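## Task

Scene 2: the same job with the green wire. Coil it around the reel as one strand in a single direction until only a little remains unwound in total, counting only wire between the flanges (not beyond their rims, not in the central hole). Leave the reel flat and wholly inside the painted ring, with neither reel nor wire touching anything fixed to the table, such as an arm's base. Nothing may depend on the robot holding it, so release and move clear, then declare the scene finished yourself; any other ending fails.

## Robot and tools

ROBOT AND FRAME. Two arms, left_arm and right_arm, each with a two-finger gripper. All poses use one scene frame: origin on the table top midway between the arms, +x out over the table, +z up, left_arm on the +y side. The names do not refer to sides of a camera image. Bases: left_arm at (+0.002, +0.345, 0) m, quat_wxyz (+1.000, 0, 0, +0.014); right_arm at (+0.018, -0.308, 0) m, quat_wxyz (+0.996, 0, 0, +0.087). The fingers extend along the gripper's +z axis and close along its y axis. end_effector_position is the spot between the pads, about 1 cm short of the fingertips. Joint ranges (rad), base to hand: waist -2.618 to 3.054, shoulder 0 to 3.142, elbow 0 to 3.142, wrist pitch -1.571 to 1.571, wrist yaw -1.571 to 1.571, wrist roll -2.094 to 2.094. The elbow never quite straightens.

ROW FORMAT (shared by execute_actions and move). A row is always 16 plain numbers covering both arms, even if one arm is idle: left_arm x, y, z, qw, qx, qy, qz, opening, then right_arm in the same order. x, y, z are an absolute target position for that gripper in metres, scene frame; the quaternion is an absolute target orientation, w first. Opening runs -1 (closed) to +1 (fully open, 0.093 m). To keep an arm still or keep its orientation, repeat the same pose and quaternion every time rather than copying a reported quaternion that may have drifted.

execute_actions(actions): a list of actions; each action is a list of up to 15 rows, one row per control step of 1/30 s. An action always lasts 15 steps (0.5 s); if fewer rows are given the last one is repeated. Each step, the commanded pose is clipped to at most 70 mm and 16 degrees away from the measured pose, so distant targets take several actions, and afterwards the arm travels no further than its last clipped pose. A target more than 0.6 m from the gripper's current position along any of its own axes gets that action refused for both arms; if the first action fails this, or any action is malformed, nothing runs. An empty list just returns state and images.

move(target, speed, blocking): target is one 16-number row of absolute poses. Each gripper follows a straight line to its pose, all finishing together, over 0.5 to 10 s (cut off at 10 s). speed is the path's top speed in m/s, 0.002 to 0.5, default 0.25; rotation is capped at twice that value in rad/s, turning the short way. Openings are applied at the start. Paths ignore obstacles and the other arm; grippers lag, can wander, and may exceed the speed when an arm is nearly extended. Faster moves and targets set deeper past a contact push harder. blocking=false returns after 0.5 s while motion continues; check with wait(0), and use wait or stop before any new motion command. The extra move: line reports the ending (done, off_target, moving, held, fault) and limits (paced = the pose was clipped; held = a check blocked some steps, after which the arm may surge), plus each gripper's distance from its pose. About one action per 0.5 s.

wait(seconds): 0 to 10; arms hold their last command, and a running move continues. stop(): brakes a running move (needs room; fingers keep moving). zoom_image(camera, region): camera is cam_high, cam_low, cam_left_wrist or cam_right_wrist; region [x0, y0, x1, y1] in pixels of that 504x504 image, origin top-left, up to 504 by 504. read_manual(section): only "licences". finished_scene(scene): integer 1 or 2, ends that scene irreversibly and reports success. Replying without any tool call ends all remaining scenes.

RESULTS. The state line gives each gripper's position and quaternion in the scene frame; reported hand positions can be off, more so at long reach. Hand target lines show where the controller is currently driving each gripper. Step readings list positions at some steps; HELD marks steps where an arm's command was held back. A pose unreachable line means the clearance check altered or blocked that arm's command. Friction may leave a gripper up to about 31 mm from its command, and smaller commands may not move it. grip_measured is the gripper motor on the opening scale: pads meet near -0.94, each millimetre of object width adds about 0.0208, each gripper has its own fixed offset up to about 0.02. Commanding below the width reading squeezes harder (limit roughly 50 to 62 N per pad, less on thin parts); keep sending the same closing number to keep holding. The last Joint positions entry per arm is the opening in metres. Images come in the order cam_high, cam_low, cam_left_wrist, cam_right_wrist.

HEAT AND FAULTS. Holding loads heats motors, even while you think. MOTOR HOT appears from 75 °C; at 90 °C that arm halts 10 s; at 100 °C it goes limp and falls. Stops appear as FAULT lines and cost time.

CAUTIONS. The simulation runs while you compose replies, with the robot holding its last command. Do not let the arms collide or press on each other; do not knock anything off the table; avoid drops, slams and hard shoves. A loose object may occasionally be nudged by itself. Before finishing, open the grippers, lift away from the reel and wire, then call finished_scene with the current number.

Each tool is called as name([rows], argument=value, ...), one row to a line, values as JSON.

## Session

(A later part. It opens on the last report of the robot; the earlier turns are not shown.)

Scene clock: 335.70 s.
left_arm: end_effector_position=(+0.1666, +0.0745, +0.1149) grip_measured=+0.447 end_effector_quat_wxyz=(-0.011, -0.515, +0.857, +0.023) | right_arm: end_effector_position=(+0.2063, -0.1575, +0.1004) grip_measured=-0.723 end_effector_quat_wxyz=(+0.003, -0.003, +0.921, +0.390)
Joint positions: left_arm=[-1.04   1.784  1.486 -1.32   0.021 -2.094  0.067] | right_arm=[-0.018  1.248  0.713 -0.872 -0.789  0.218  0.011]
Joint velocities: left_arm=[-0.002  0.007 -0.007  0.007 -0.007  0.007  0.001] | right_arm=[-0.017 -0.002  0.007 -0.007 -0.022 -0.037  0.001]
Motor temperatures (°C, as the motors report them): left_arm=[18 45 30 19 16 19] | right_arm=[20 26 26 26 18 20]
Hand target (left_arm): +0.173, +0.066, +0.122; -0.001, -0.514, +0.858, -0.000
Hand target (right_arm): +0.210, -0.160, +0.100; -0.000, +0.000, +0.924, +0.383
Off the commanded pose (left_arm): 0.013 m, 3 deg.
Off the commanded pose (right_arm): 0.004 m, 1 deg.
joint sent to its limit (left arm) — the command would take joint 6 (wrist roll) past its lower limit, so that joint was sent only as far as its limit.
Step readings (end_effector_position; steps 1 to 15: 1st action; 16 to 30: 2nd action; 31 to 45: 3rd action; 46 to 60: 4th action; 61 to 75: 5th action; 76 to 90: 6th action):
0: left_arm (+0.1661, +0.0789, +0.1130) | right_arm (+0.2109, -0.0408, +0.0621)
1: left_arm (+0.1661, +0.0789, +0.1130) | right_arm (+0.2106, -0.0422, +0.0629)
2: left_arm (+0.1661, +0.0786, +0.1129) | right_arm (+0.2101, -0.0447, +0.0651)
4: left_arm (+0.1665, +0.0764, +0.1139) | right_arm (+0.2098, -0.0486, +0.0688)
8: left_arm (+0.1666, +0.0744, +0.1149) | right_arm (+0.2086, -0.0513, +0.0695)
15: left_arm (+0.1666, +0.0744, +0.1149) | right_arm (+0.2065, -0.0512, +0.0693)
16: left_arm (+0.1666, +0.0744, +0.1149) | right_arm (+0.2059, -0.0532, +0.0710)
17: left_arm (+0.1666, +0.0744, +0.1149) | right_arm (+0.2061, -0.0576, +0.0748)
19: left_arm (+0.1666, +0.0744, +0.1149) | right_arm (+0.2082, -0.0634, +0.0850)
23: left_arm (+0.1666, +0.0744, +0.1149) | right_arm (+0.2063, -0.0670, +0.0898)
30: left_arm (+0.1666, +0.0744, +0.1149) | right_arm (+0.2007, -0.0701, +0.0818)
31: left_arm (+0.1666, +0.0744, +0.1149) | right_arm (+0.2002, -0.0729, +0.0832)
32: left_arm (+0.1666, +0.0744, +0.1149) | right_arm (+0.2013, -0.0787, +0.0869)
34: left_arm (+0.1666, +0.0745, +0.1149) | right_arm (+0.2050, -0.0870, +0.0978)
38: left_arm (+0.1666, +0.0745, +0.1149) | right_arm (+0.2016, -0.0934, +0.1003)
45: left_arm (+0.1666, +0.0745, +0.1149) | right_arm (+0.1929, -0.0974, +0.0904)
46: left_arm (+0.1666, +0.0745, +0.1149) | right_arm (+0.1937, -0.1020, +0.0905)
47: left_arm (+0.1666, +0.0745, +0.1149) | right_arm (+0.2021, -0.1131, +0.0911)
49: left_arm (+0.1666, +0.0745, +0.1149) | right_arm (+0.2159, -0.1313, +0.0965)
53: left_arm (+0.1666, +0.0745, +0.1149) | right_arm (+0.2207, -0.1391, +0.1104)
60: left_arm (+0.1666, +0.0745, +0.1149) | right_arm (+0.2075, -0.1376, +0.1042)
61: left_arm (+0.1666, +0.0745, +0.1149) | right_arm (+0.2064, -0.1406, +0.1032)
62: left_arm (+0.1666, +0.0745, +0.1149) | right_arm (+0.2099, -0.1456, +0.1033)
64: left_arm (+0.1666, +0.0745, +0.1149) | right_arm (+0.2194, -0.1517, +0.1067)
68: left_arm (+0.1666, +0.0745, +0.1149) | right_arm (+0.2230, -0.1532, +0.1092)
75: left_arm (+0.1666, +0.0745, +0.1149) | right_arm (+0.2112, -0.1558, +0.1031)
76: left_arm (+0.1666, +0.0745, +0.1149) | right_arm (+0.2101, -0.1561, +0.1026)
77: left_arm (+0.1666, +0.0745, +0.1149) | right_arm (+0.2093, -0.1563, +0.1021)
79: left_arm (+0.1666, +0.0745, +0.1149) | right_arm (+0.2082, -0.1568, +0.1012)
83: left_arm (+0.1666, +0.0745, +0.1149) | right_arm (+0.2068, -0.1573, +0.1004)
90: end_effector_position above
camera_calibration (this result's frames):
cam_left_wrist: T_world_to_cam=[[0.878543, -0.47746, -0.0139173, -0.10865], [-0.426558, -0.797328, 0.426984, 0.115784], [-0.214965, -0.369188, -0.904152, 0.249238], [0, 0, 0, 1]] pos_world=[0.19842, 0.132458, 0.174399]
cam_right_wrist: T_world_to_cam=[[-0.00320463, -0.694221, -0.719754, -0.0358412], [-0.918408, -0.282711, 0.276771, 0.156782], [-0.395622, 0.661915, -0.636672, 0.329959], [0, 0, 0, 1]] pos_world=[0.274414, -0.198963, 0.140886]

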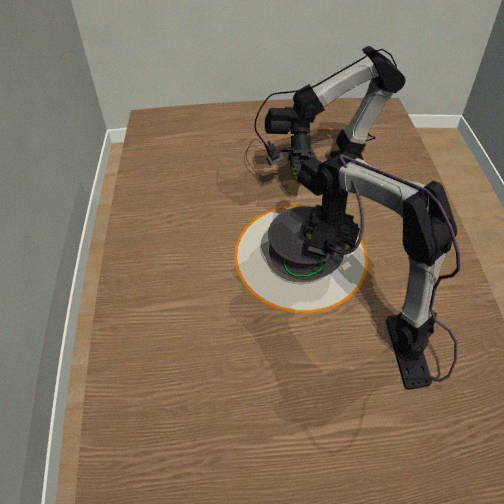

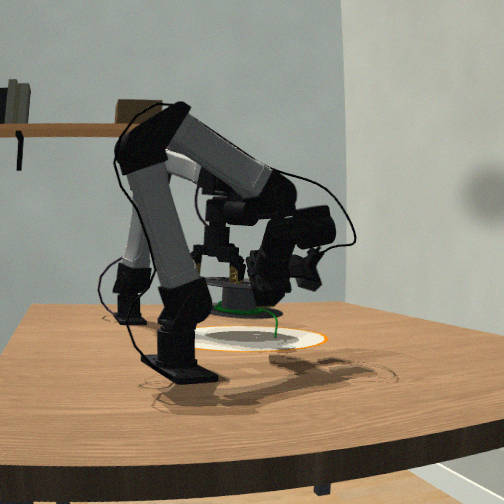

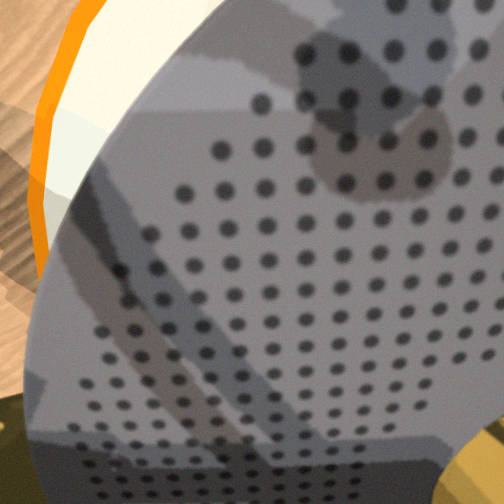

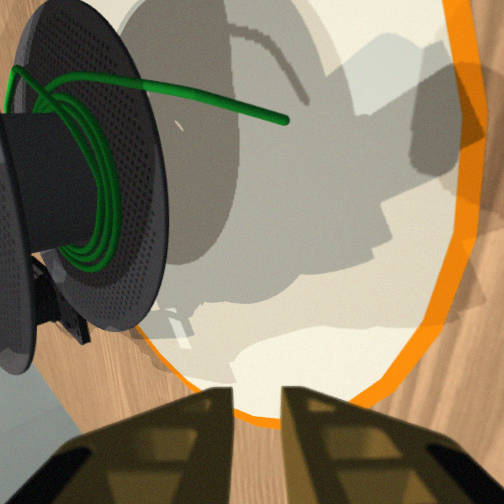

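execute_actions([
  [[0.183,0.0811,0.122,0,-0.4226,0.9063,0,0.4, 0.21,-0.16,0.10,0,0,0.9239,0.3827,-0.72]],
  [[0.1944,0.0918,0.122,0,-0.3090,0.9511,0,0.4, 0.21,-0.16,0.10,0,0,0.9239,0.3827,-0.72]],
  [[0.2091,0.0997,0.122,0,-0.1822,0.9833,0,0.4, 0.21,-0.16,0.10,0,0,0.9239,0.3827,-0.72]],
  [[0.2253,0.1036,0.122,0,-0.0523,0.9986,0,0.4, 0.21,-0.16,0.10,0,0,0.9239,0.3827,-0.72]],
  [[0.242,0.1032,0.122,0,0.0785,0.9969,0,0.4, 0.21,-0.16,0.10,0,0,0.9239,0.3827,-0.72]],
  [[0.242,0.1032,0.122,0,0.0785,0.9969,0,0.4, 0.21,-0.16,0.10,0,0,0.9239,0.3827,-0.72]],
])

Scene clock: 352.70 s.
left_arm: end_effector_position=(+0.2344, +0.1095, +0.1165) grip_measured=+0.447 end_effector_quat_wxyz=(-0.009, +0.080, +0.997, +0.015) | right_arm: end_effector_position=(+0.2062, -0.1576, +0.1003) grip_measured=-0.723 end_effector_quat_wxyz=(+0.003, -0.003, +0.921, +0.390)
Joint positions: left_arm=[-0.825  1.825  1.544 -1.323 -0.011 -0.638  0.067] | right_arm=[-0.018  1.248  0.713 -0.873 -0.788  0.216  0.011]
Joint velocities: left_arm=[ 0.012 -0.007  0.012  0.007  0.007 -0.007  0.   ] | right_arm=[-0.017  0.002 -0.012  0.022  0.022 -0.037  0.   ]
Motor temperatures (°C, as the motors report them): left_arm=[18 43 31 19 16 19] | right_arm=[20 25 27 23 18 20]
Hand target (left_arm): +0.242, +0.103, +0.122; +0.000, +0.079, +0.997, -0.000
Hand target (right_arm): +0.210, -0.160, +0.100; +0.000, +0.000, +0.924, +0.383
Off the commanded pose (left_arm): 0.011 m, 2 deg.
Off the commanded pose (right_arm): 0.005 m, 1 deg.
Step readings (end_effector_position; steps 1 to 15: 1st action; 16 to 30: 2nd action; 31 to 45: 3rd action; 46 to 60: 4th action; 61 to 75: 5th action; 76 to 90: 6th action):
0: left_arm (+0.1666, +0.0745, +0.1149) | right_arm (+0.2061, -0.1576, +0.1003)
1: left_arm (+0.1676, +0.0750, +0.1149) | right_arm (+0.2061, -0.1576, +0.1003)
2: left_arm (+0.1691, +0.0760, +0.1149) | right_arm (+0.2061, -0.1576, +0.1003)
4: left_arm (+0.1733, +0.0785, +0.1149) | right_arm (+0.2062, -0.1576, +0.1003)
8: left_arm (+0.1776, +0.0813, +0.1149) | right_arm (+0.2062, -0.1576, +0.1003)
15: left_arm (+0.1776, +0.0814, +0.1149) | right_arm (+0.2062, -0.1576, +0.1003)
16: left_arm (+0.1787, +0.0824, +0.1147) | right_arm (+0.2062, -0.1576, +0.1003)
17: left_arm (+0.1805, +0.0838, +0.1144) | right_arm (+0.2062, -0.1576, +0.1003)
19: left_arm (+0.1851, +0.0883, +0.1134) | right_arm (+0.2062, -0.1576, +0.1003)
23: left_arm (+0.1897, +0.0934, +0.1122) | right_arm (+0.2062, -0.1576, +0.1003)
30: left_arm (+0.1895, +0.0937, +0.1118) | right_arm (+0.2062, -0.1576, +0.1003)
31: left_arm (+0.1908, +0.0947, +0.1118) | right_arm (+0.2062, -0.1576, +0.1003)
32: left_arm (+0.1927, +0.0961, +0.1118) | right_arm (+0.2062, -0.1576, +0.1003)
34: left_arm (+0.1977, +0.1000, +0.1118) | right_arm (+0.2062, -0.1576, +0.1003)
38: left_arm (+0.2028, +0.1043, +0.1118) | right_arm (+0.2062, -0.1576, +0.1003)
45: left_arm (+0.2029, +0.1043, +0.1118) | right_arm (+0.2062, -0.1576, +0.1003)
46: left_arm (+0.2041, +0.1052, +0.1119) | right_arm (+0.2062, -0.1576, +0.1003)
47: left_arm (+0.2060, +0.1063, +0.1122) | right_arm (+0.2062, -0.1576, +0.1003)
49: left_arm (+0.2109, +0.1088, +0.1134) | right_arm (+0.2062, -0.1576, +0.1003)
53: left_arm (+0.2162, +0.1117, +0.1148) | right_arm (+0.2062, -0.1576, +0.1003)
60: left_arm (+0.2164, +0.1117, +0.1149) | right_arm (+0.2062, -0.1576, +0.1003)
61: left_arm (+0.2180, +0.1117, +0.1154) | right_arm (+0.2062, -0.1576, +0.1003)
62: left_arm (+0.2209, +0.1109, +0.1162) | right_arm (+0.2062, -0.1576, +0.1003)
64: left_arm (+0.2280, +0.1093, +0.1169) | right_arm (+0.2062, -0.1576, +0.1003)
68: left_arm (+0.2339, +0.1098, +0.1166) | right_arm (+0.2062, -0.1576, +0.1003)
75: left_arm (+0.2344, +0.1096, +0.1164) | right_arm (+0.2062, -0.1576, +0.1003)
76: left_arm (+0.2344, +0.1095, +0.1165) | right_arm (+0.2062, -0.1576, +0.1003)
77: left_arm (+0.2344, +0.1095, +0.1165) | right_arm (+0.2062, -0.1576, +0.1003)
79: left_arm (+0.2344, +0.1095, +0.1165) | right_arm (+0.2062, -0.1576, +0.1003)
83: left_arm (+0.2344, +0.1095, +0.1165) | right_arm (+0.2062, -0.1576, +0.1003)
90: end_effector_position above
camera_calibration (this result's frames):
cam_left_wrist: T_world_to_cam=[[-0.167322, -0.985859, 0.0092446, 0.146691], [-0.8802, 0.1536, 0.44906, 0.171639], [-0.444129, 0.0670004, -0.893454, 0.282868], [0, 0, 0, 1]] pos_world=[0.301251, 0.0993005, 0.174297]
cam_right_wrist: T_world_to_cam=[[-0.00211258, -0.694891, -0.719112, -0.0364113], [-0.918166, -0.283559, 0.276705, 0.156434], [-0.396191, 0.660848, -0.637426, 0.32991], [0, 0, 0, 1]] pos_world=[0.274263, -0.198964, 0.140823]

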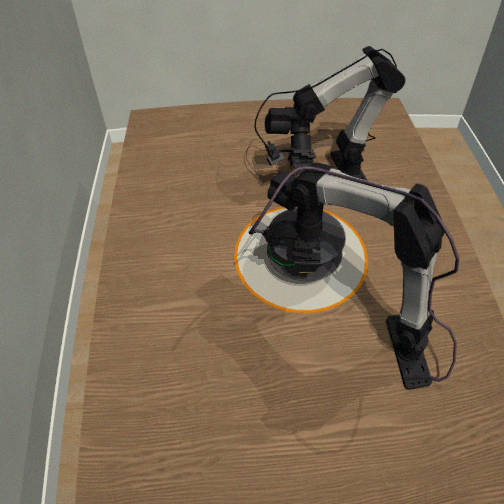

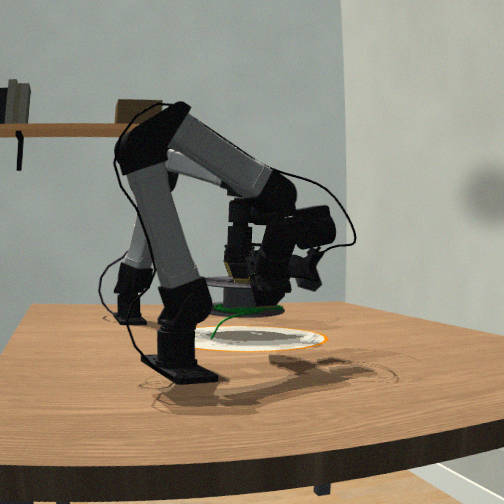

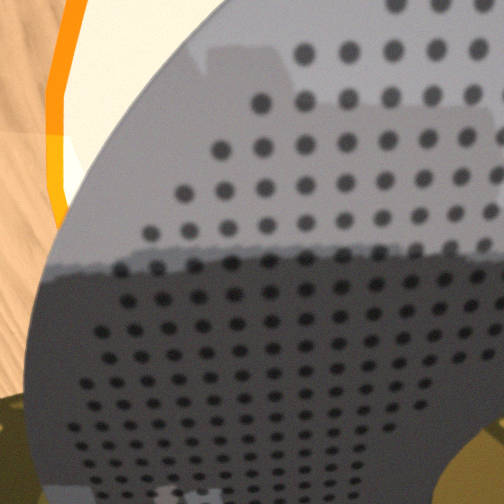

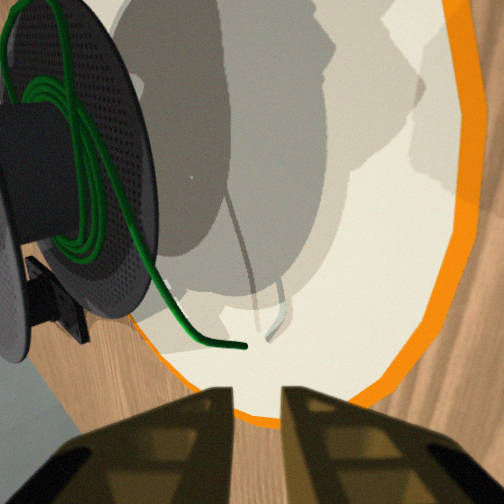

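execute_actions([
  [[0.258,0.0985,0.122,0,0.2079,0.9781,0,0.4, 0.19,-0.14,0.10,0.04,0.08,0.90,0.42,-1]],
  [[0.2705,0.0911,0.122,0,0.3173,0.9483,0,0.4, 0.17,-0.11,0.10,0.085,0.155,0.875,0.45,-1]],
  [[0.2765,0.086,0.122,0,0.3746,0.9272,0,0.4, 0.158,-0.085,0.092,0.1255,0.2263,0.8448,0.4683,-1]],
  [[0.2765,0.086,0.122,0,0.3746,0.9272,0,0.4, 0.158,-0.078,0.085,0.1255,0.2263,0.8448,0.4683,-1]],
  [[0.2765,0.086,0.122,0,0.3746,0.9272,0,0.4, 0.158,-0.078,0.085,0.1255,0.2263,0.8448,0.4683,-1]],
])

Scene clock: 358.80 s.
left_arm: end_effector_position=(+0.2735, +0.0879, +0.1162) grip_measured=+0.447 end_effector_quat_wxyz=(-0.001, +0.376, +0.926, +0.009) | right_arm: end_effector_position=(+0.1596, -0.0765, +0.0971) grip_measured=-0.998 end_effector_quat_wxyz=(+0.127, +0.223, +0.839, +0.480)
Joint positions: left_arm=[-0.793  1.974  1.742 -1.349 -0.016  0.006  0.067] | right_arm=[ 0.816  0.701  0.205 -0.036 -0.054  1.54   0.   ]
Joint velocities: left_arm=[-0.012  0.002  0.007  0.007 -0.066  0.022 -0.   ] | right_arm=[-0.002 -0.017  0.007 -0.037 -0.007 -0.037  0.   ]
Motor temperatures (°C, as the motors report them): left_arm=[18 42 32 19 16 19] | right_arm=[20 25 27 24 18 20]
Hand target (left_arm): +0.276, +0.086, +0.122; +0.000, +0.375, +0.927, -0.000
Hand target (right_arm): +0.158, -0.079, +0.085; +0.126, +0.226, +0.845, +0.468
Off the commanded pose (left_arm): 0.007 m, 1 deg.
Off the commanded pose (right_arm): 0.012 m, 2 deg.
Step readings (end_effector_position; steps 1 to 15: 1st action; 16 to 30: 2nd action; 31 to 45: 3rd action; 46 to 60: 4th action; 61 to 75: 5th action):
0: left_arm (+0.2344, +0.1095, +0.1165) | right_arm (+0.2062, -0.1576, +0.1003)
1: left_arm (+0.2360, +0.1092, +0.1170) | right_arm (+0.2061, -0.1556, +0.0996)
2: left_arm (+0.2389, +0.1078, +0.1177) | right_arm (+0.2008, -0.1527, +0.0985)
4: left_arm (+0.2460, +0.1043, +0.1177) | right_arm (+0.1868, -0.1481, +0.0968)
8: left_arm (+0.2516, +0.1034, +0.1159) | right_arm (+0.1825, -0.1433, +0.0995)
15: left_arm (+0.2523, +0.1029, +0.1160) | right_arm (+0.1901, -0.1403, +0.1031)
16: left_arm (+0.2537, +0.1023, +0.1166) | right_arm (+0.1889, -0.1364, +0.1022)
17: left_arm (+0.2561, +0.1004, +0.1175) | right_arm (+0.1800, -0.1287, +0.1019)
19: left_arm (+0.2616, +0.0960, +0.1179) | right_arm (+0.1612, -0.1177, +0.1004)
23: left_arm (+0.2656, +0.0941, +0.1160) | right_arm (+0.1554, -0.1118, +0.0996)
30: left_arm (+0.2666, +0.0937, +0.1160) | right_arm (+0.1651, -0.1090, +0.1024)
31: left_arm (+0.2672, +0.0932, +0.1164) | right_arm (+0.1648, -0.1057, +0.1014)
32: left_arm (+0.2685, +0.0919, +0.1171) | right_arm (+0.1572, -0.0987, +0.1000)
34: left_arm (+0.2713, +0.0892, +0.1173) | right_arm (+0.1431, -0.0894, +0.0938)
38: left_arm (+0.2731, +0.0881, +0.1163) | right_arm (+0.1395, -0.0857, +0.0877)
45: left_arm (+0.2735, +0.0879, +0.1162) | right_arm (+0.1512, -0.0829, +0.0953)
46: left_arm (+0.2735, +0.0879, +0.1162) | right_arm (+0.1524, -0.0819, +0.0961)
47: left_arm (+0.2735, +0.0879, +0.1162) | right_arm (+0.1527, -0.0803, +0.0962)
49: left_arm (+0.2735, +0.0879, +0.1162) | right_arm (+0.1527, -0.0786, +0.0941)
53: left_arm (+0.2735, +0.0879, +0.1162) | right_arm (+0.1553, -0.0780, +0.0923)
60: left_arm (+0.2735, +0.0879, +0.1162) | right_arm (+0.1588, -0.0767, +0.0961)
61: left_arm (+0.2735, +0.0879, +0.1162) | right_arm (+0.1589, -0.0766, +0.0964)
62: left_arm (+0.2735, +0.0879, +0.1162) | right_arm (+0.1591, -0.0766, +0.0966)
64: left_arm (+0.2735, +0.0879, +0.1162) | right_arm (+0.1593, -0.0765, +0.0968)
68: left_arm (+0.2735, +0.0879, +0.1162) | right_arm (+0.1594, -0.0765, +0.0970)
75: end_effector_position above
camera_calibration (this result's frames):
cam_left_wrist: T_world_to_cam=[[-0.703458, -0.71042, 0.0212424, 0.252961], [-0.631686, 0.638636, 0.43945, 0.100014], [-0.32576, 0.295716, -0.898016, 0.249508], [0, 0, 0, 1]] pos_world=[0.322405, 0.0420525, 0.174737]
cam_right_wrist: T_world_to_cam=[[-0.260122, -0.43362, -0.862734, 0.0927124], [-0.964434, 0.160118, 0.210308, 0.185279], [0.0469451, 0.886756, -0.459848, 0.185128], [0, 0, 0, 1]] pos_world=[0.194115, -0.153628, 0.126151]

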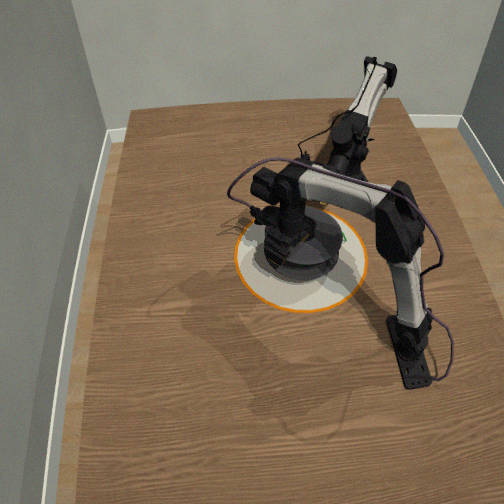

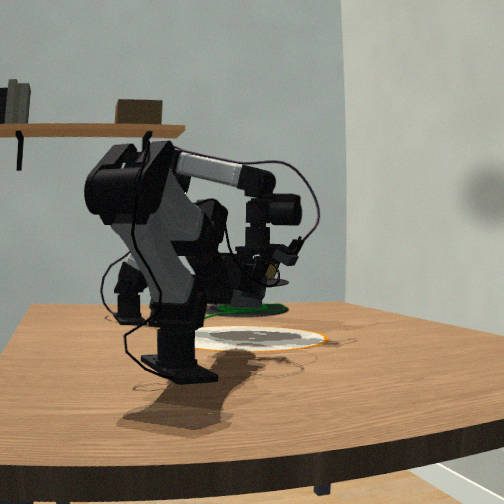

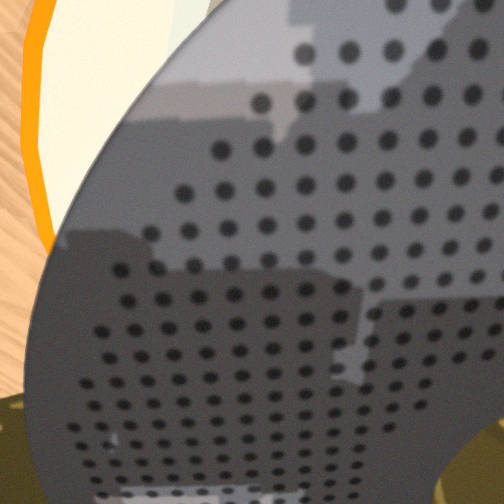

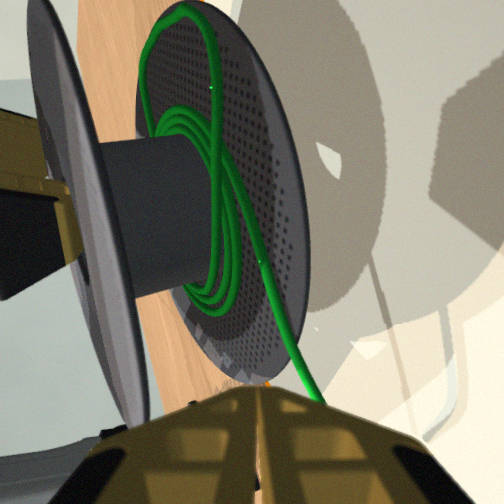

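execute_actions([
  [[0.2765,0.086,0.122,0,0.3746,0.9272,0,0.4, 0.170,-0.090,0.095,0.10,0.18,0.852,0.473,-1]],
  [[0.2765,0.086,0.122,0,0.3746,0.9272,0,0.4, 0.185,-0.100,0.095,0.075,0.135,0.86,0.477,-1]],
  [[0.2765,0.086,0.122,0,0.3746,0.9272,0,0.4, 0.200,-0.105,0.095,0.05,0.09,0.867,0.48,-1]],
  [[0.2765,0.086,0.122,0,0.3746,0.9272,0,0.4, 0.212,-0.105,0.093,0.03,0.05,0.872,0.483,-1]],
  [[0.2765,0.086,0.122,0,0.3746,0.9272,0,0.4, 0.222,-0.098,0.088,0.0085,0.0153,0.8744,0.4847,-1]],
  [[0.2765,0.086,0.122,0,0.3746,0.9272,0,0.4, 0.222,-0.085,0.080,0.0085,0.0153,0.8744,0.4847,-1]],
  [[0.2765,0.086,0.122,0,0.3746,0.9272,0,0.4, 0.222,-0.085,0.080,0.0085,0.0153,0.8744,0.4847,-1]],
])

Scene clock: 364.53 s.
left_arm: end_effector_position=(+0.2735, +0.0879, +0.1162) grip_measured=+0.447 end_effector_quat_wxyz=(-0.001, +0.376, +0.926, +0.009) | right_arm: end_effector_position=(+0.2219, -0.0866, +0.0853) grip_measured=-0.998 end_effector_quat_wxyz=(+0.011, +0.014, +0.872, +0.490)
Joint positions: left_arm=[-0.793  1.974  1.742 -1.349 -0.016  0.006  0.067] | right_arm=[ 0.2    1.339  0.53  -0.18  -0.899  0.692  0.   ]
Joint velocities: left_arm=[-0.002 -0.002  0.017  0.007 -0.007 -0.037 -0.001] | right_arm=[ 0.007 -0.007 -0.002  0.007  0.037 -0.022  0.   ]
Motor temperatures (°C, as the motors report them): left_arm=[18 42 32 18 16 19] | right_arm=[20 25 27 24 18 20]
Hand target (left_arm): +0.276, +0.086, +0.122; +0.000, +0.375, +0.927, -0.000
Hand target (right_arm): +0.222, -0.085, +0.080; +0.008, +0.015, +0.875, +0.485
Off the commanded pose (left_arm): 0.007 m, 1 deg.
Off the commanded pose (right_arm): 0.006 m, 1 deg.
Step readings (end_effector_position; steps 1 to 15: 1st action; 16 to 30: 2nd action; 31 to 45: 3rd action; 46 to 60: 4th action; 61 to 75: 5th action; 76 to 90: 6th action; 91 to 105: 7th action):
0: left_arm (+0.2735, +0.0879, +0.1162) | right_arm (+0.1596, -0.0765, +0.0971)
1: left_arm (+0.2735, +0.0879, +0.1162) | right_arm (+0.1610, -0.0779, +0.0967)
2: left_arm (+0.2735, +0.0879, +0.1162) | right_arm (+0.1688, -0.0837, +0.0962)
4: left_arm (+0.2735, +0.0879, +0.1162) | right_arm (+0.1796, -0.0933, +0.0947)
8: left_arm (+0.2735, +0.0879, +0.1162) | right_arm (+0.1777, -0.0950, +0.0932)
15: left_arm (+0.2735, +0.0879, +0.1162) | right_arm (+0.1699, -0.0919, +0.0925)
16: left_arm (+0.2735, +0.0879, +0.1162) | right_arm (+0.1713, -0.0932, +0.0928)
17: left_arm (+0.2735, +0.0879, +0.1162) | right_arm (+0.1801, -0.0989, +0.0926)
19: left_arm (+0.2735, +0.0879, +0.1162) | right_arm (+0.1929, -0.1069, +0.0921)
23: left_arm (+0.2735, +0.0879, +0.1162) | right_arm (+0.1921, -0.1050, +0.0932)
30: left_arm (+0.2735, +0.0879, +0.1162) | right_arm (+0.1850, -0.1007, +0.0942)
31: left_arm (+0.2735, +0.0879, +0.1162) | right_arm (+0.1861, -0.1015, +0.0943)
32: left_arm (+0.2735, +0.0879, +0.1162) | right_arm (+0.1934, -0.1052, +0.0933)
34: left_arm (+0.2735, +0.0879, +0.1162) | right_arm (+0.2049, -0.1097, +0.0918)
38: left_arm (+0.2735, +0.0879, +0.1162) | right_arm (+0.2046, -0.1073, +0.0934)
45: left_arm (+0.2735, +0.0879, +0.1162) | right_arm (+0.1990, -0.1049, +0.0944)
46: left_arm (+0.2735, +0.0879, +0.1162) | right_arm (+0.1999, -0.1050, +0.0944)
47: left_arm (+0.2735, +0.0879, +0.1162) | right_arm (+0.2048, -0.1061, +0.0931)
49: left_arm (+0.2735, +0.0879, +0.1162) | right_arm (+0.2136, -0.1073, +0.0906)
53: left_arm (+0.2735, +0.0879, +0.1162) | right_arm (+0.2139, -0.1057, +0.0914)
60: left_arm (+0.2735, +0.0879, +0.1162) | right_arm (+0.2104, -0.1049, +0.0923)
61: left_arm (+0.2735, +0.0879, +0.1162) | right_arm (+0.2108, -0.1040, +0.0918)
62: left_arm (+0.2735, +0.0879, +0.1162) | right_arm (+0.2143, -0.1021, +0.0902)
64: left_arm (+0.2735, +0.0879, +0.1162) | right_arm (+0.2206, -0.0998, +0.0863)
68: left_arm (+0.2735, +0.0879, +0.1162) | right_arm (+0.2212, -0.0983, +0.0857)
75: left_arm (+0.2735, +0.0879, +0.1162) | right_arm (+0.2194, -0.0979, +0.0867)
76: left_arm (+0.2735, +0.0879, +0.1162) | right_arm (+0.2194, -0.0966, +0.0863)
77: left_arm (+0.2735, +0.0879, +0.1162) | right_arm (+0.2189, -0.0937, +0.0856)
79: left_arm (+0.2735, +0.0879, +0.1162) | right_arm (+0.2173, -0.0896, +0.0836)
83: left_arm (+0.2735, +0.0879, +0.1162) | right_arm (+0.2191, -0.0876, +0.0835)
90: left_arm (+0.2735, +0.0879, +0.1162) | right_arm (+0.2213, -0.0869, +0.0849)
91: left_arm (+0.2735, +0.0879, +0.1162) | right_arm (+0.2214, -0.0868, +0.0850)
92: left_arm (+0.2735, +0.0879, +0.1162) | right_arm (+0.2215, -0.0868, +0.0850)
94: left_arm (+0.2735, +0.0879, +0.1162) | right_arm (+0.2217, -0.0867, +0.0852)
98: left_arm (+0.2735, +0.0879, +0.1162) | right_arm (+0.2219, -0.0866, +0.0853)
105: end_effector_position above
camera_calibration (this result's frames):
cam_left_wrist: T_world_to_cam=[[-0.703458, -0.71042, 0.0212424, 0.252961], [-0.631686, 0.638636, 0.43945, 0.100014], [-0.32576, 0.295716, -0.898016, 0.249508], [0, 0, 0, 1]] pos_world=[0.322405, 0.0420525, 0.174737]
cam_right_wrist: T_world_to_cam=[[-0.0229679, -0.517989, -0.855079, 0.0337695], [-0.929603, -0.303638, 0.208907, 0.201741], [-0.367846, 0.799682, -0.47455, 0.27155], [0, 0, 0, 1]] pos_world=[0.288204, -0.138405, 0.115595]

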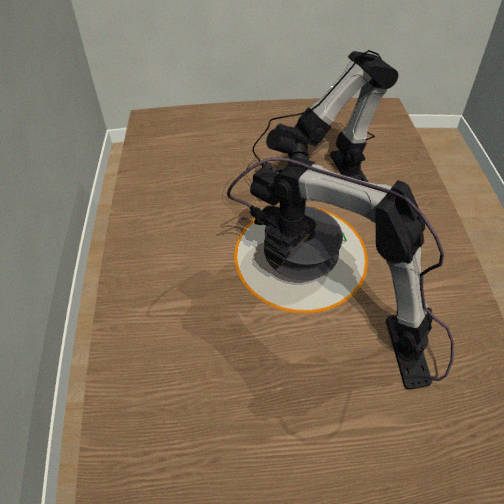

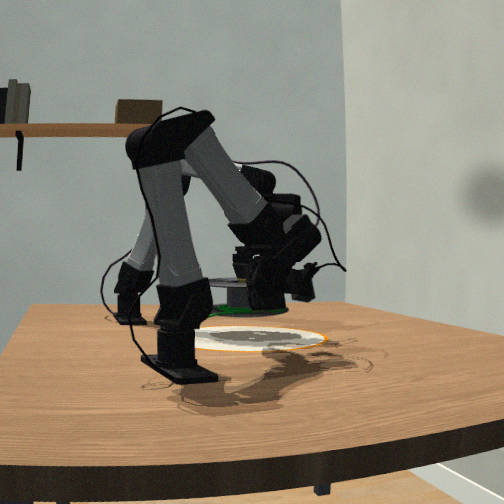

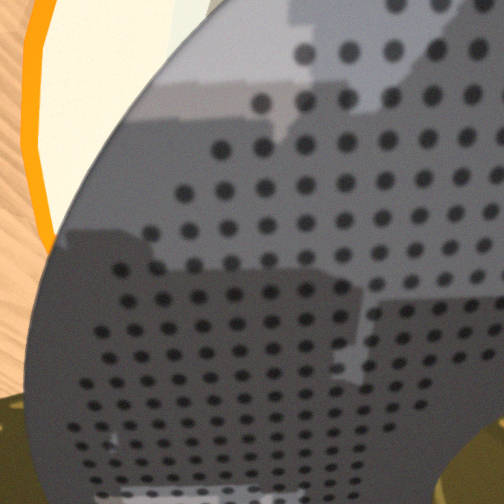

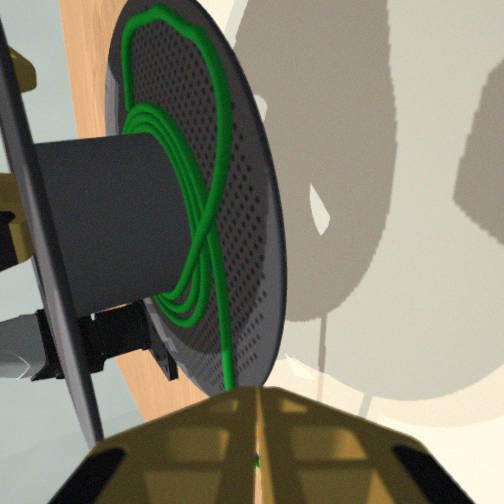

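execute_actions([
  [[0.2765,0.086,0.122,0,0.3746,0.9272,0,0.4, 0.232,-0.086,0.082,-0.007,-0.012,0.874,0.4845,-1]],
  [[0.2765,0.086,0.122,0,0.3746,0.9272,0,0.4, 0.241,-0.080,0.080,-0.0211,-0.0381,0.8738,0.4843,-1]],
  [[0.2765,0.086,0.122,0,0.3746,0.9272,0,0.4, 0.241,-0.068,0.073,-0.0211,-0.0381,0.8738,0.4843,-1]],
  [[0.2765,0.086,0.122,0,0.3746,0.9272,0,0.4, 0.241,-0.057,0.066,-0.0211,-0.0381,0.8738,0.4843,-1]],
  [[0.2765,0.086,0.122,0,0.3746,0.9272,0,0.4, 0.241,-0.057,0.066,-0.0211,-0.0381,0.8738,0.4843,-1]],
])

Scene clock: 368.93 s.
left_arm: end_effector_position=(+0.2735, +0.0879, +0.1162) grip_measured=+0.447 end_effector_quat_wxyz=(-0.001, +0.376, +0.926, +0.009) | right_arm: end_effector_position=(+0.2424, -0.0580, +0.0737) grip_measured=-0.998 end_effector_quat_wxyz=(-0.017, -0.041, +0.870, +0.491)
Joint positions: left_arm=[-0.793  1.974  1.742 -1.349 -0.016  0.006  0.067] | right_arm=[ 0.25   1.575  0.689 -0.177 -0.937  0.591  0.   ]
Joint velocities: left_arm=[ 0.002 -0.007  0.017 -0.081  0.081 -0.081 -0.   ] | right_arm=[-0.007 -0.007  0.002 -0.022 -0.007  0.007  0.   ]
Motor temperatures (°C, as the motors report them): left_arm=[18 42 32 18 16 19] | right_arm=[20 25 27 24 18 20]
Hand target (left_arm): +0.276, +0.086, +0.122; +0.000, +0.375, +0.927, -0.000
Hand target (right_arm): +0.241, -0.057, +0.066; -0.021, -0.038, +0.874, +0.484
Off the commanded pose (left_arm): 0.007 m, 1 deg.
Off the commanded pose (right_arm): 0.008 m, 1 deg.
Step readings (end_effector_position; steps 1 to 15: 1st action; 16 to 30: 2nd action; 31 to 45: 3rd action; 46 to 60: 4th action; 61 to 75: 5th action):
0: left_arm (+0.2735, +0.0879, +0.1162) | right_arm (+0.2220, -0.0866, +0.0854)
1: left_arm (+0.2735, +0.0879, +0.1162) | right_arm (+0.2224, -0.0864, +0.0852)
2: left_arm (+0.2735, +0.0879, +0.1162) | right_arm (+0.2255, -0.0859, +0.0843)
4: left_arm (+0.2735, +0.0879, +0.1162) | right_arm (+0.2316, -0.0853, +0.0826)
8: left_arm (+0.2735, +0.0879, +0.1162) | right_arm (+0.2319, -0.0853, +0.0821)
15: left_arm (+0.2735, +0.0879, +0.1162) | right_arm (+0.2293, -0.0858, +0.0816)
16: left_arm (+0.2735, +0.0879, +0.1162) | right_arm (+0.2297, -0.0851, +0.0815)
17: left_arm (+0.2735, +0.0879, +0.1162) | right_arm (+0.2330, -0.0833, +0.0810)
19: left_arm (+0.2735, +0.0879, +0.1162) | right_arm (+0.2398, -0.0803, +0.0796)
23: left_arm (+0.2735, +0.0879, +0.1162) | right_arm (+0.2407, -0.0794, +0.0795)
30: left_arm (+0.2735, +0.0879, +0.1162) | right_arm (+0.2381, -0.0799, +0.0792)
31: left_arm (+0.2735, +0.0879, +0.1162) | right_arm (+0.2380, -0.0789, +0.0788)
32: left_arm (+0.2735, +0.0879, +0.1162) | right_arm (+0.2378, -0.0769, +0.0778)
34: left_arm (+0.2735, +0.0879, +0.1162) | right_arm (+0.2365, -0.0736, +0.0754)
38: left_arm (+0.2735, +0.0879, +0.1162) | right_arm (+0.2373, -0.0719, +0.0747)
45: left_arm (+0.2735, +0.0879, +0.1162) | right_arm (+0.2390, -0.0712, +0.0755)
46: left_arm (+0.2735, +0.0879, +0.1162) | right_arm (+0.2394, -0.0698, +0.0751)
47: left_arm (+0.2735, +0.0879, +0.1162) | right_arm (+0.2393, -0.0668, +0.0745)
49: left_arm (+0.2735, +0.0879, +0.1162) | right_arm (+0.2374, -0.0618, +0.0726)
53: left_arm (+0.2735, +0.0879, +0.1162) | right_arm (+0.2392, -0.0592, +0.0721)
60: left_arm (+0.2735, +0.0879, +0.1162) | right_arm (+0.2417, -0.0583, +0.0733)
61: left_arm (+0.2735, +0.0879, +0.1162) | right_arm (+0.2418, -0.0582, +0.0734)
62: left_arm (+0.2735, +0.0879, +0.1162) | right_arm (+0.2419, -0.0582, +0.0734)
64: left_arm (+0.2735, +0.0879, +0.1162) | right_arm (+0.2421, -0.0581, +0.0735)
68: left_arm (+0.2735, +0.0879, +0.1162) | right_arm (+0.2423, -0.0580, +0.0736)
75: end_effector_position above
camera_calibration (this result's frames):
cam_left_wrist: T_world_to_cam=[[-0.703458, -0.71042, 0.0212424, 0.252961], [-0.631686, 0.638636, 0.43945, 0.100014], [-0.32576, 0.295716, -0.898016, 0.249508], [0, 0, 0, 1]] pos_world=[0.322405, 0.0420525, 0.174737]
cam_right_wrist: T_world_to_cam=[[0.0444824, -0.514845, -0.856128, 0.0230412], [-0.886448, -0.415529, 0.203827, 0.215321], [-0.460686, 0.749846, -0.474867, 0.270276], [0, 0, 0, 1]] pos_world=[0.314358, -0.101331, 0.104183]

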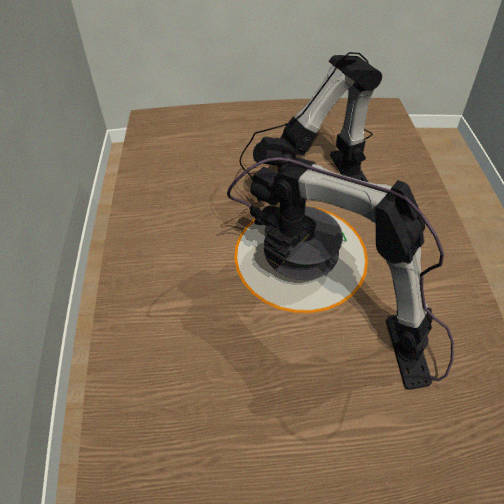

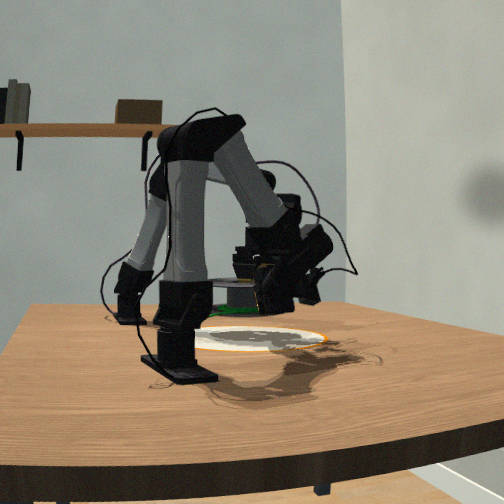

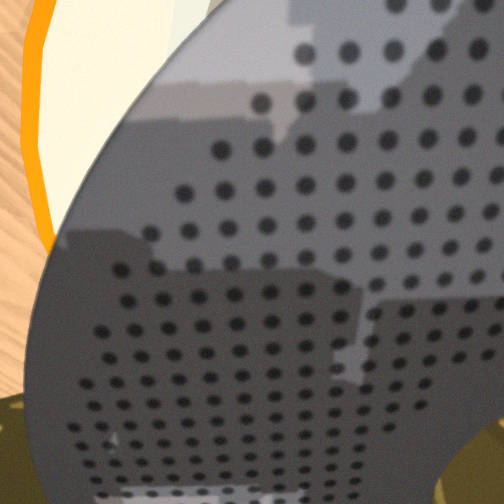

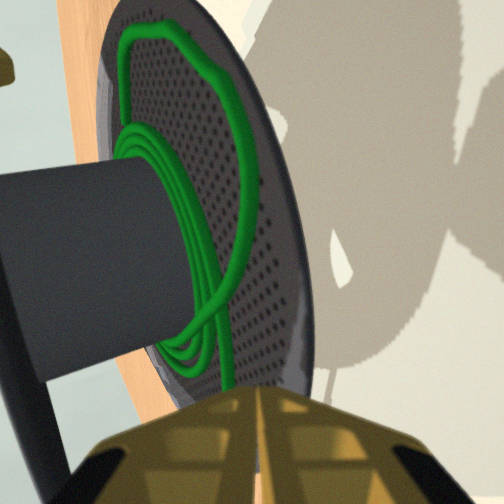

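execute_actions([
  [[0.2765,0.086,0.122,0,0.3746,0.9272,0,0.4, 0.240,-0.051,0.060,-0.0211,-0.0381,0.8738,0.4843,-1]],
  [[0.2765,0.086,0.122,0,0.3746,0.9272,0,0.4, 0.240,-0.045,0.057,-0.0211,-0.0381,0.8738,0.4843,-1]],
  [[0.2765,0.086,0.122,0,0.3746,0.9272,0,0.4, 0.240,-0.045,0.057,-0.0211,-0.0381,0.8738,0.4843,-1]],
])

Scene clock: 371.87 s.
left_arm: end_effector_position=(+0.2735, +0.0879, +0.1162) grip_measured=+0.447 end_effector_quat_wxyz=(-0.001, +0.376, +0.926, +0.009) | right_arm: end_effector_position=(+0.2460, -0.0440, +0.0700) grip_measured=-0.998 end_effector_quat_wxyz=(-0.010, -0.045, +0.868, +0.494)
Joint positions: left_arm=[-0.793  1.974  1.742 -1.349 -0.016  0.006  0.067] | right_arm=[ 0.292  1.61   0.689 -0.078 -0.916  0.651  0.   ]
Joint velocities: left_arm=[ 0.007 -0.007  0.002 -0.007  0.051  0.022  0.   ] | right_arm=[-0.002  0.012 -0.007  0.037  0.022  0.022  0.   ]
Motor temperatures (°C, as the motors report them): left_arm=[18 42 32 18 16 19] | right_arm=[20 25 27 24 18 20]
Hand target (left_arm): +0.276, +0.086, +0.122; +0.000, +0.375, +0.927, -0.000
Hand target (right_arm): +0.239, -0.046, +0.058; -0.021, -0.038, +0.874, +0.484
Off the commanded pose (left_arm): 0.007 m, 1 deg.
Off the commanded pose (right_arm): 0.014 m, 2 deg.
Step readings (end_effector_position; steps 1 to 15: 1st action; 16 to 30: 2nd action; 31 to 45: 3rd action):
0: left_arm (+0.2735, +0.0879, +0.1162) | right_arm (+0.2424, -0.0580, +0.0737)
1: left_arm (+0.2735, +0.0879, +0.1162) | right_arm (+0.2427, -0.0571, +0.0734)
2: left_arm (+0.2735, +0.0879, +0.1162) | right_arm (+0.2429, -0.0554, +0.0728)
4: left_arm (+0.2735, +0.0879, +0.1162) | right_arm (+0.2421, -0.0526, +0.0715)
8: left_arm (+0.2735, +0.0879, +0.1162) | right_arm (+0.2432, -0.0511, +0.0712)
15: left_arm (+0.2735, +0.0879, +0.1162) | right_arm (+0.2448, -0.0505, +0.0719)
16: left_arm (+0.2735, +0.0879, +0.1162) | right_arm (+0.2450, -0.0499, +0.0716)
17: left_arm (+0.2735, +0.0879, +0.1162) | right_arm (+0.2449, -0.0484, +0.0711)
19: left_arm (+0.2735, +0.0879, +0.1162) | right_arm (+0.2437, -0.0458, +0.0699)
23: left_arm (+0.2735, +0.0879, +0.1162) | right_arm (+0.2443, -0.0446, +0.0692)
30: left_arm (+0.2735, +0.0879, +0.1162) | right_arm (+0.2456, -0.0442, +0.0697)
31: left_arm (+0.2735, +0.0879, +0.1162) | right_arm (+0.2457, -0.0441, +0.0698)
32: left_arm (+0.2735, +0.0879, +0.1162) | right_arm (+0.2458, -0.0441, +0.0698)
34: left_arm (+0.2735, +0.0879, +0.1162) | right_arm (+0.2459, -0.0440, +0.0699)
38: left_arm (+0.2735, +0.0879, +0.1162) | right_arm (+0.2460, -0.0440, +0.0700)
45: end_effector_position above
camera_calibration (this result's frames):
cam_left_wrist: T_world_to_cam=[[-0.703458, -0.71042, 0.0212424, 0.252961], [-0.631686, 0.638636, 0.43945, 0.100014], [-0.32576, 0.295716, -0.898016, 0.249508], [0, 0, 0, 1]] pos_world=[0.322405, 0.0420525, 0.174737]
cam_right_wrist: T_world_to_cam=[[0.0572997, -0.508327, -0.859256, 0.0242462], [-0.889203, -0.417294, 0.18757, 0.226804], [-0.45391, 0.753305, -0.475917, 0.25824], [0, 0, 0, 1]] pos_world=[0.317503, -0.0875648, 0.101193]

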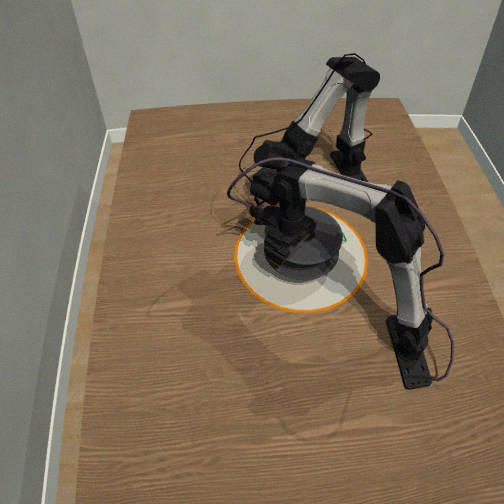

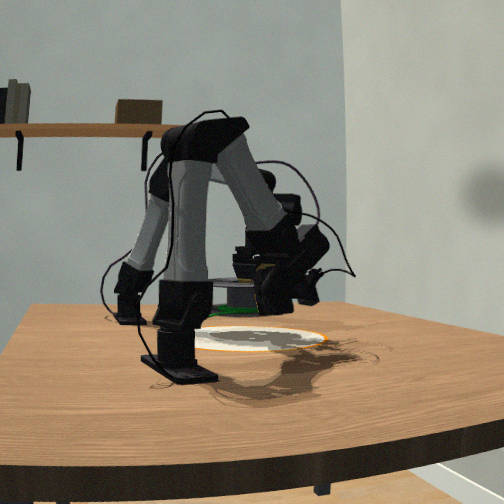

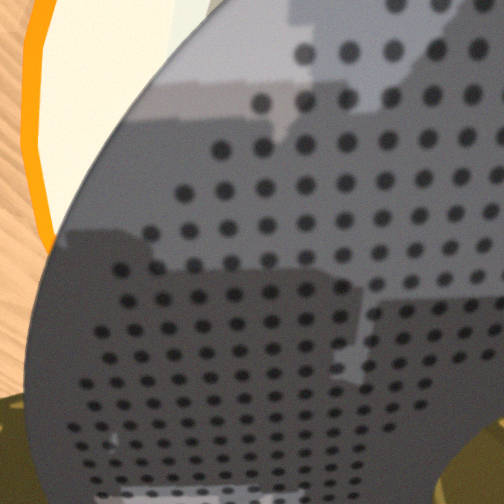

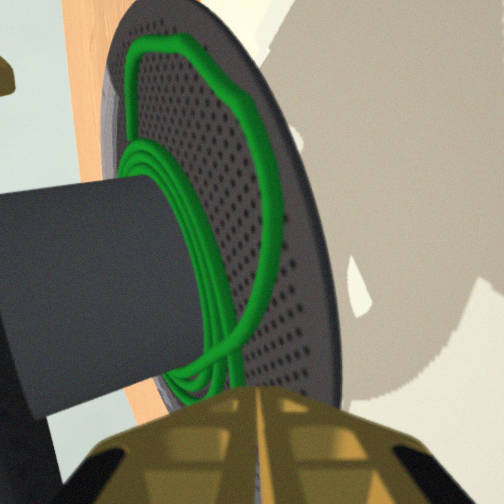

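execute_actions([
  [[0.2765,0.086,0.122,0,0.3746,0.9272,0,0.4, 0.240,-0.045,0.053,-0.0211,-0.0381,0.8738,0.4843,-1]],
  [[0.2706,0.0878,0.123,0,0.3090,0.9511,0,0.4, 0.240,-0.045,0.053,-0.0211,-0.0381,0.8738,0.4843,-1]],
  [[0.263,0.0925,0.124,0,0.2419,0.9703,0,0.4, 0.240,-0.045,0.053,-0.0211,-0.0381,0.8738,0.4843,-1]],
  [[0.2549,0.0961,0.125,0,0.1736,0.9848,0,0.4, 0.240,-0.045,0.053,-0.0211,-0.0381,0.8738,0.4843,-1]],
  [[0.2549,0.0961,0.125,0,0.1736,0.9848,0,0.4, 0.240,-0.045,0.053,-0.0211,-0.0381,0.8738,0.4843,-1]],
])

Scene clock: 376.20 s.
left_arm: end_effector_position=(+0.2585, +0.1003, +0.1122) grip_measured=+0.447 end_effector_quat_wxyz=(-0.015, +0.171, +0.985, +0.016) | right_arm: end_effector_position=(+0.2468, -0.0446, +0.0651) grip_measured=-0.998 end_effector_quat_wxyz=(-0.008, -0.043, +0.870, +0.491)
Joint positions: left_arm=[-0.794  1.928  1.662 -1.347 -0.01  -0.422  0.067] | right_arm=[ 0.292  1.621  0.68  -0.057 -0.907  0.652  0.   ]
Joint velocities: left_arm=[ 0.002 -0.007  0.002 -0.022 -0.051 -0.037 -0.   ] | right_arm=[-0.007 -0.002 -0.002 -0.051 -0.007 -0.037  0.   ]
Motor temperatures (°C, as the motors report them): left_arm=[18 42 32 18 16 19] | right_arm=[20 26 27 24 18 20]
Hand target (left_arm): +0.255, +0.096, +0.125; -0.000, +0.174, +0.985, +0.000
Hand target (right_arm): +0.240, -0.045, +0.054; -0.021, -0.038, +0.874, +0.484
Off the commanded pose (left_arm): 0.014 m, 3 deg.
Off the commanded pose (right_arm): 0.014 m, 2 deg.
Step readings (end_effector_position; steps 1 to 15: 1st action; 16 to 30: 2nd action; 31 to 45: 3rd action; 46 to 60: 4th action; 61 to 75: 5th action):
0: left_arm (+0.2735, +0.0879, +0.1162) | right_arm (+0.2460, -0.0440, +0.0700)
1: left_arm (+0.2735, +0.0879, +0.1162) | right_arm (+0.2462, -0.0438, +0.0700)
2: left_arm (+0.2735, +0.0879, +0.1162) | right_arm (+0.2467, -0.0436, +0.0697)
4: left_arm (+0.2735, +0.0879, +0.1162) | right_arm (+0.2471, -0.0434, +0.0686)
8: left_arm (+0.2735, +0.0879, +0.1162) | right_arm (+0.2475, -0.0432, +0.0681)
15: left_arm (+0.2735, +0.0879, +0.1162) | right_arm (+0.2479, -0.0430, +0.0684)
16: left_arm (+0.2734, +0.0880, +0.1162) | right_arm (+0.2480, -0.0430, +0.0684)
17: left_arm (+0.2733, +0.0881, +0.1162) | right_arm (+0.2480, -0.0430, +0.0684)
19: left_arm (+0.2733, +0.0881, +0.1162) | right_arm (+0.2480, -0.0430, +0.0684)
23: left_arm (+0.2733, +0.0881, +0.1162) | right_arm (+0.2480, -0.0429, +0.0685)
30: left_arm (+0.2733, +0.0881, +0.1162) | right_arm (+0.2480, -0.0429, +0.0685)
31: left_arm (+0.2726, +0.0887, +0.1155) | right_arm (+0.2480, -0.0429, +0.0685)
32: left_arm (+0.2712, +0.0900, +0.1145) | right_arm (+0.2480, -0.0429, +0.0685)
34: left_arm (+0.2684, +0.0924, +0.1120) | right_arm (+0.2483, -0.0430, +0.0683)
38: left_arm (+0.2665, +0.0935, +0.1106) | right_arm (+0.2468, -0.0443, +0.0656)
45: left_arm (+0.2661, +0.0938, +0.1102) | right_arm (+0.2466, -0.0445, +0.0652)
46: left_arm (+0.2650, +0.0946, +0.1101) | right_arm (+0.2467, -0.0446, +0.0651)
47: left_arm (+0.2632, +0.0960, +0.1098) | right_arm (+0.2468, -0.0446, +0.0651)
49: left_arm (+0.2599, +0.0989, +0.1105) | right_arm (+0.2468, -0.0446, +0.0651)
53: left_arm (+0.2589, +0.0999, +0.1124) | right_arm (+0.2468, -0.0446, +0.0651)
60: left_arm (+0.2586, +0.1002, +0.1122) | right_arm (+0.2468, -0.0446, +0.0651)
61: left_arm (+0.2585, +0.1003, +0.1122) | right_arm (+0.2468, -0.0446, +0.0651)
62: left_arm (+0.2585, +0.1003, +0.1122) | right_arm (+0.2468, -0.0446, +0.0651)
64: left_arm (+0.2585, +0.1003, +0.1122) | right_arm (+0.2468, -0.0446, +0.0651)
68: left_arm (+0.2585, +0.1003, +0.1122) | right_arm (+0.2468, -0.0446, +0.0651)
75: end_effector_position above
camera_calibration (this result's frames):
cam_left_wrist: T_world_to_cam=[[-0.345144, -0.938487, 0.010891, 0.182723], [-0.830443, 0.310775, 0.462367, 0.166089], [-0.43731, 0.150539, -0.886622, 0.279406], [0, 0, 0, 1]] pos_world=[0.32318, 0.0778049, 0.168943]
cam_right_wrist: T_world_to_cam=[[0.0570691, -0.51393, -0.855931, 0.019322], [-0.892066, -0.411206, 0.187424, 0.229249], [-0.448287, 0.752851, -0.481927, 0.255741], [0, 0, 0, 1]] pos_world=[0.318048, -0.0883358, 0.0968198]

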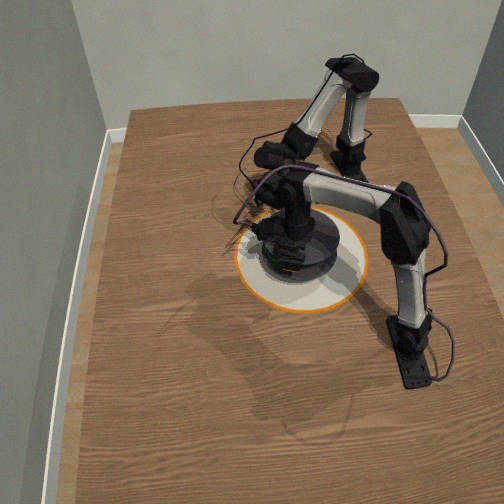

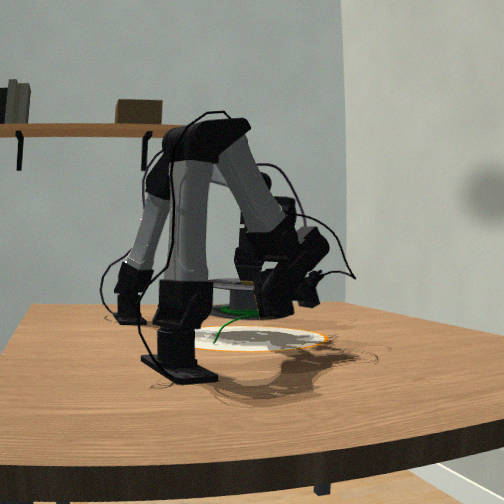

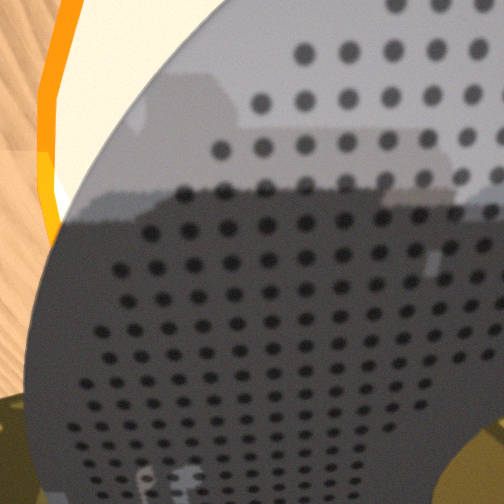

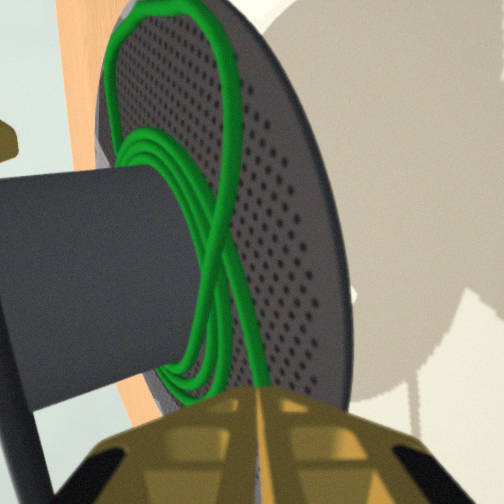

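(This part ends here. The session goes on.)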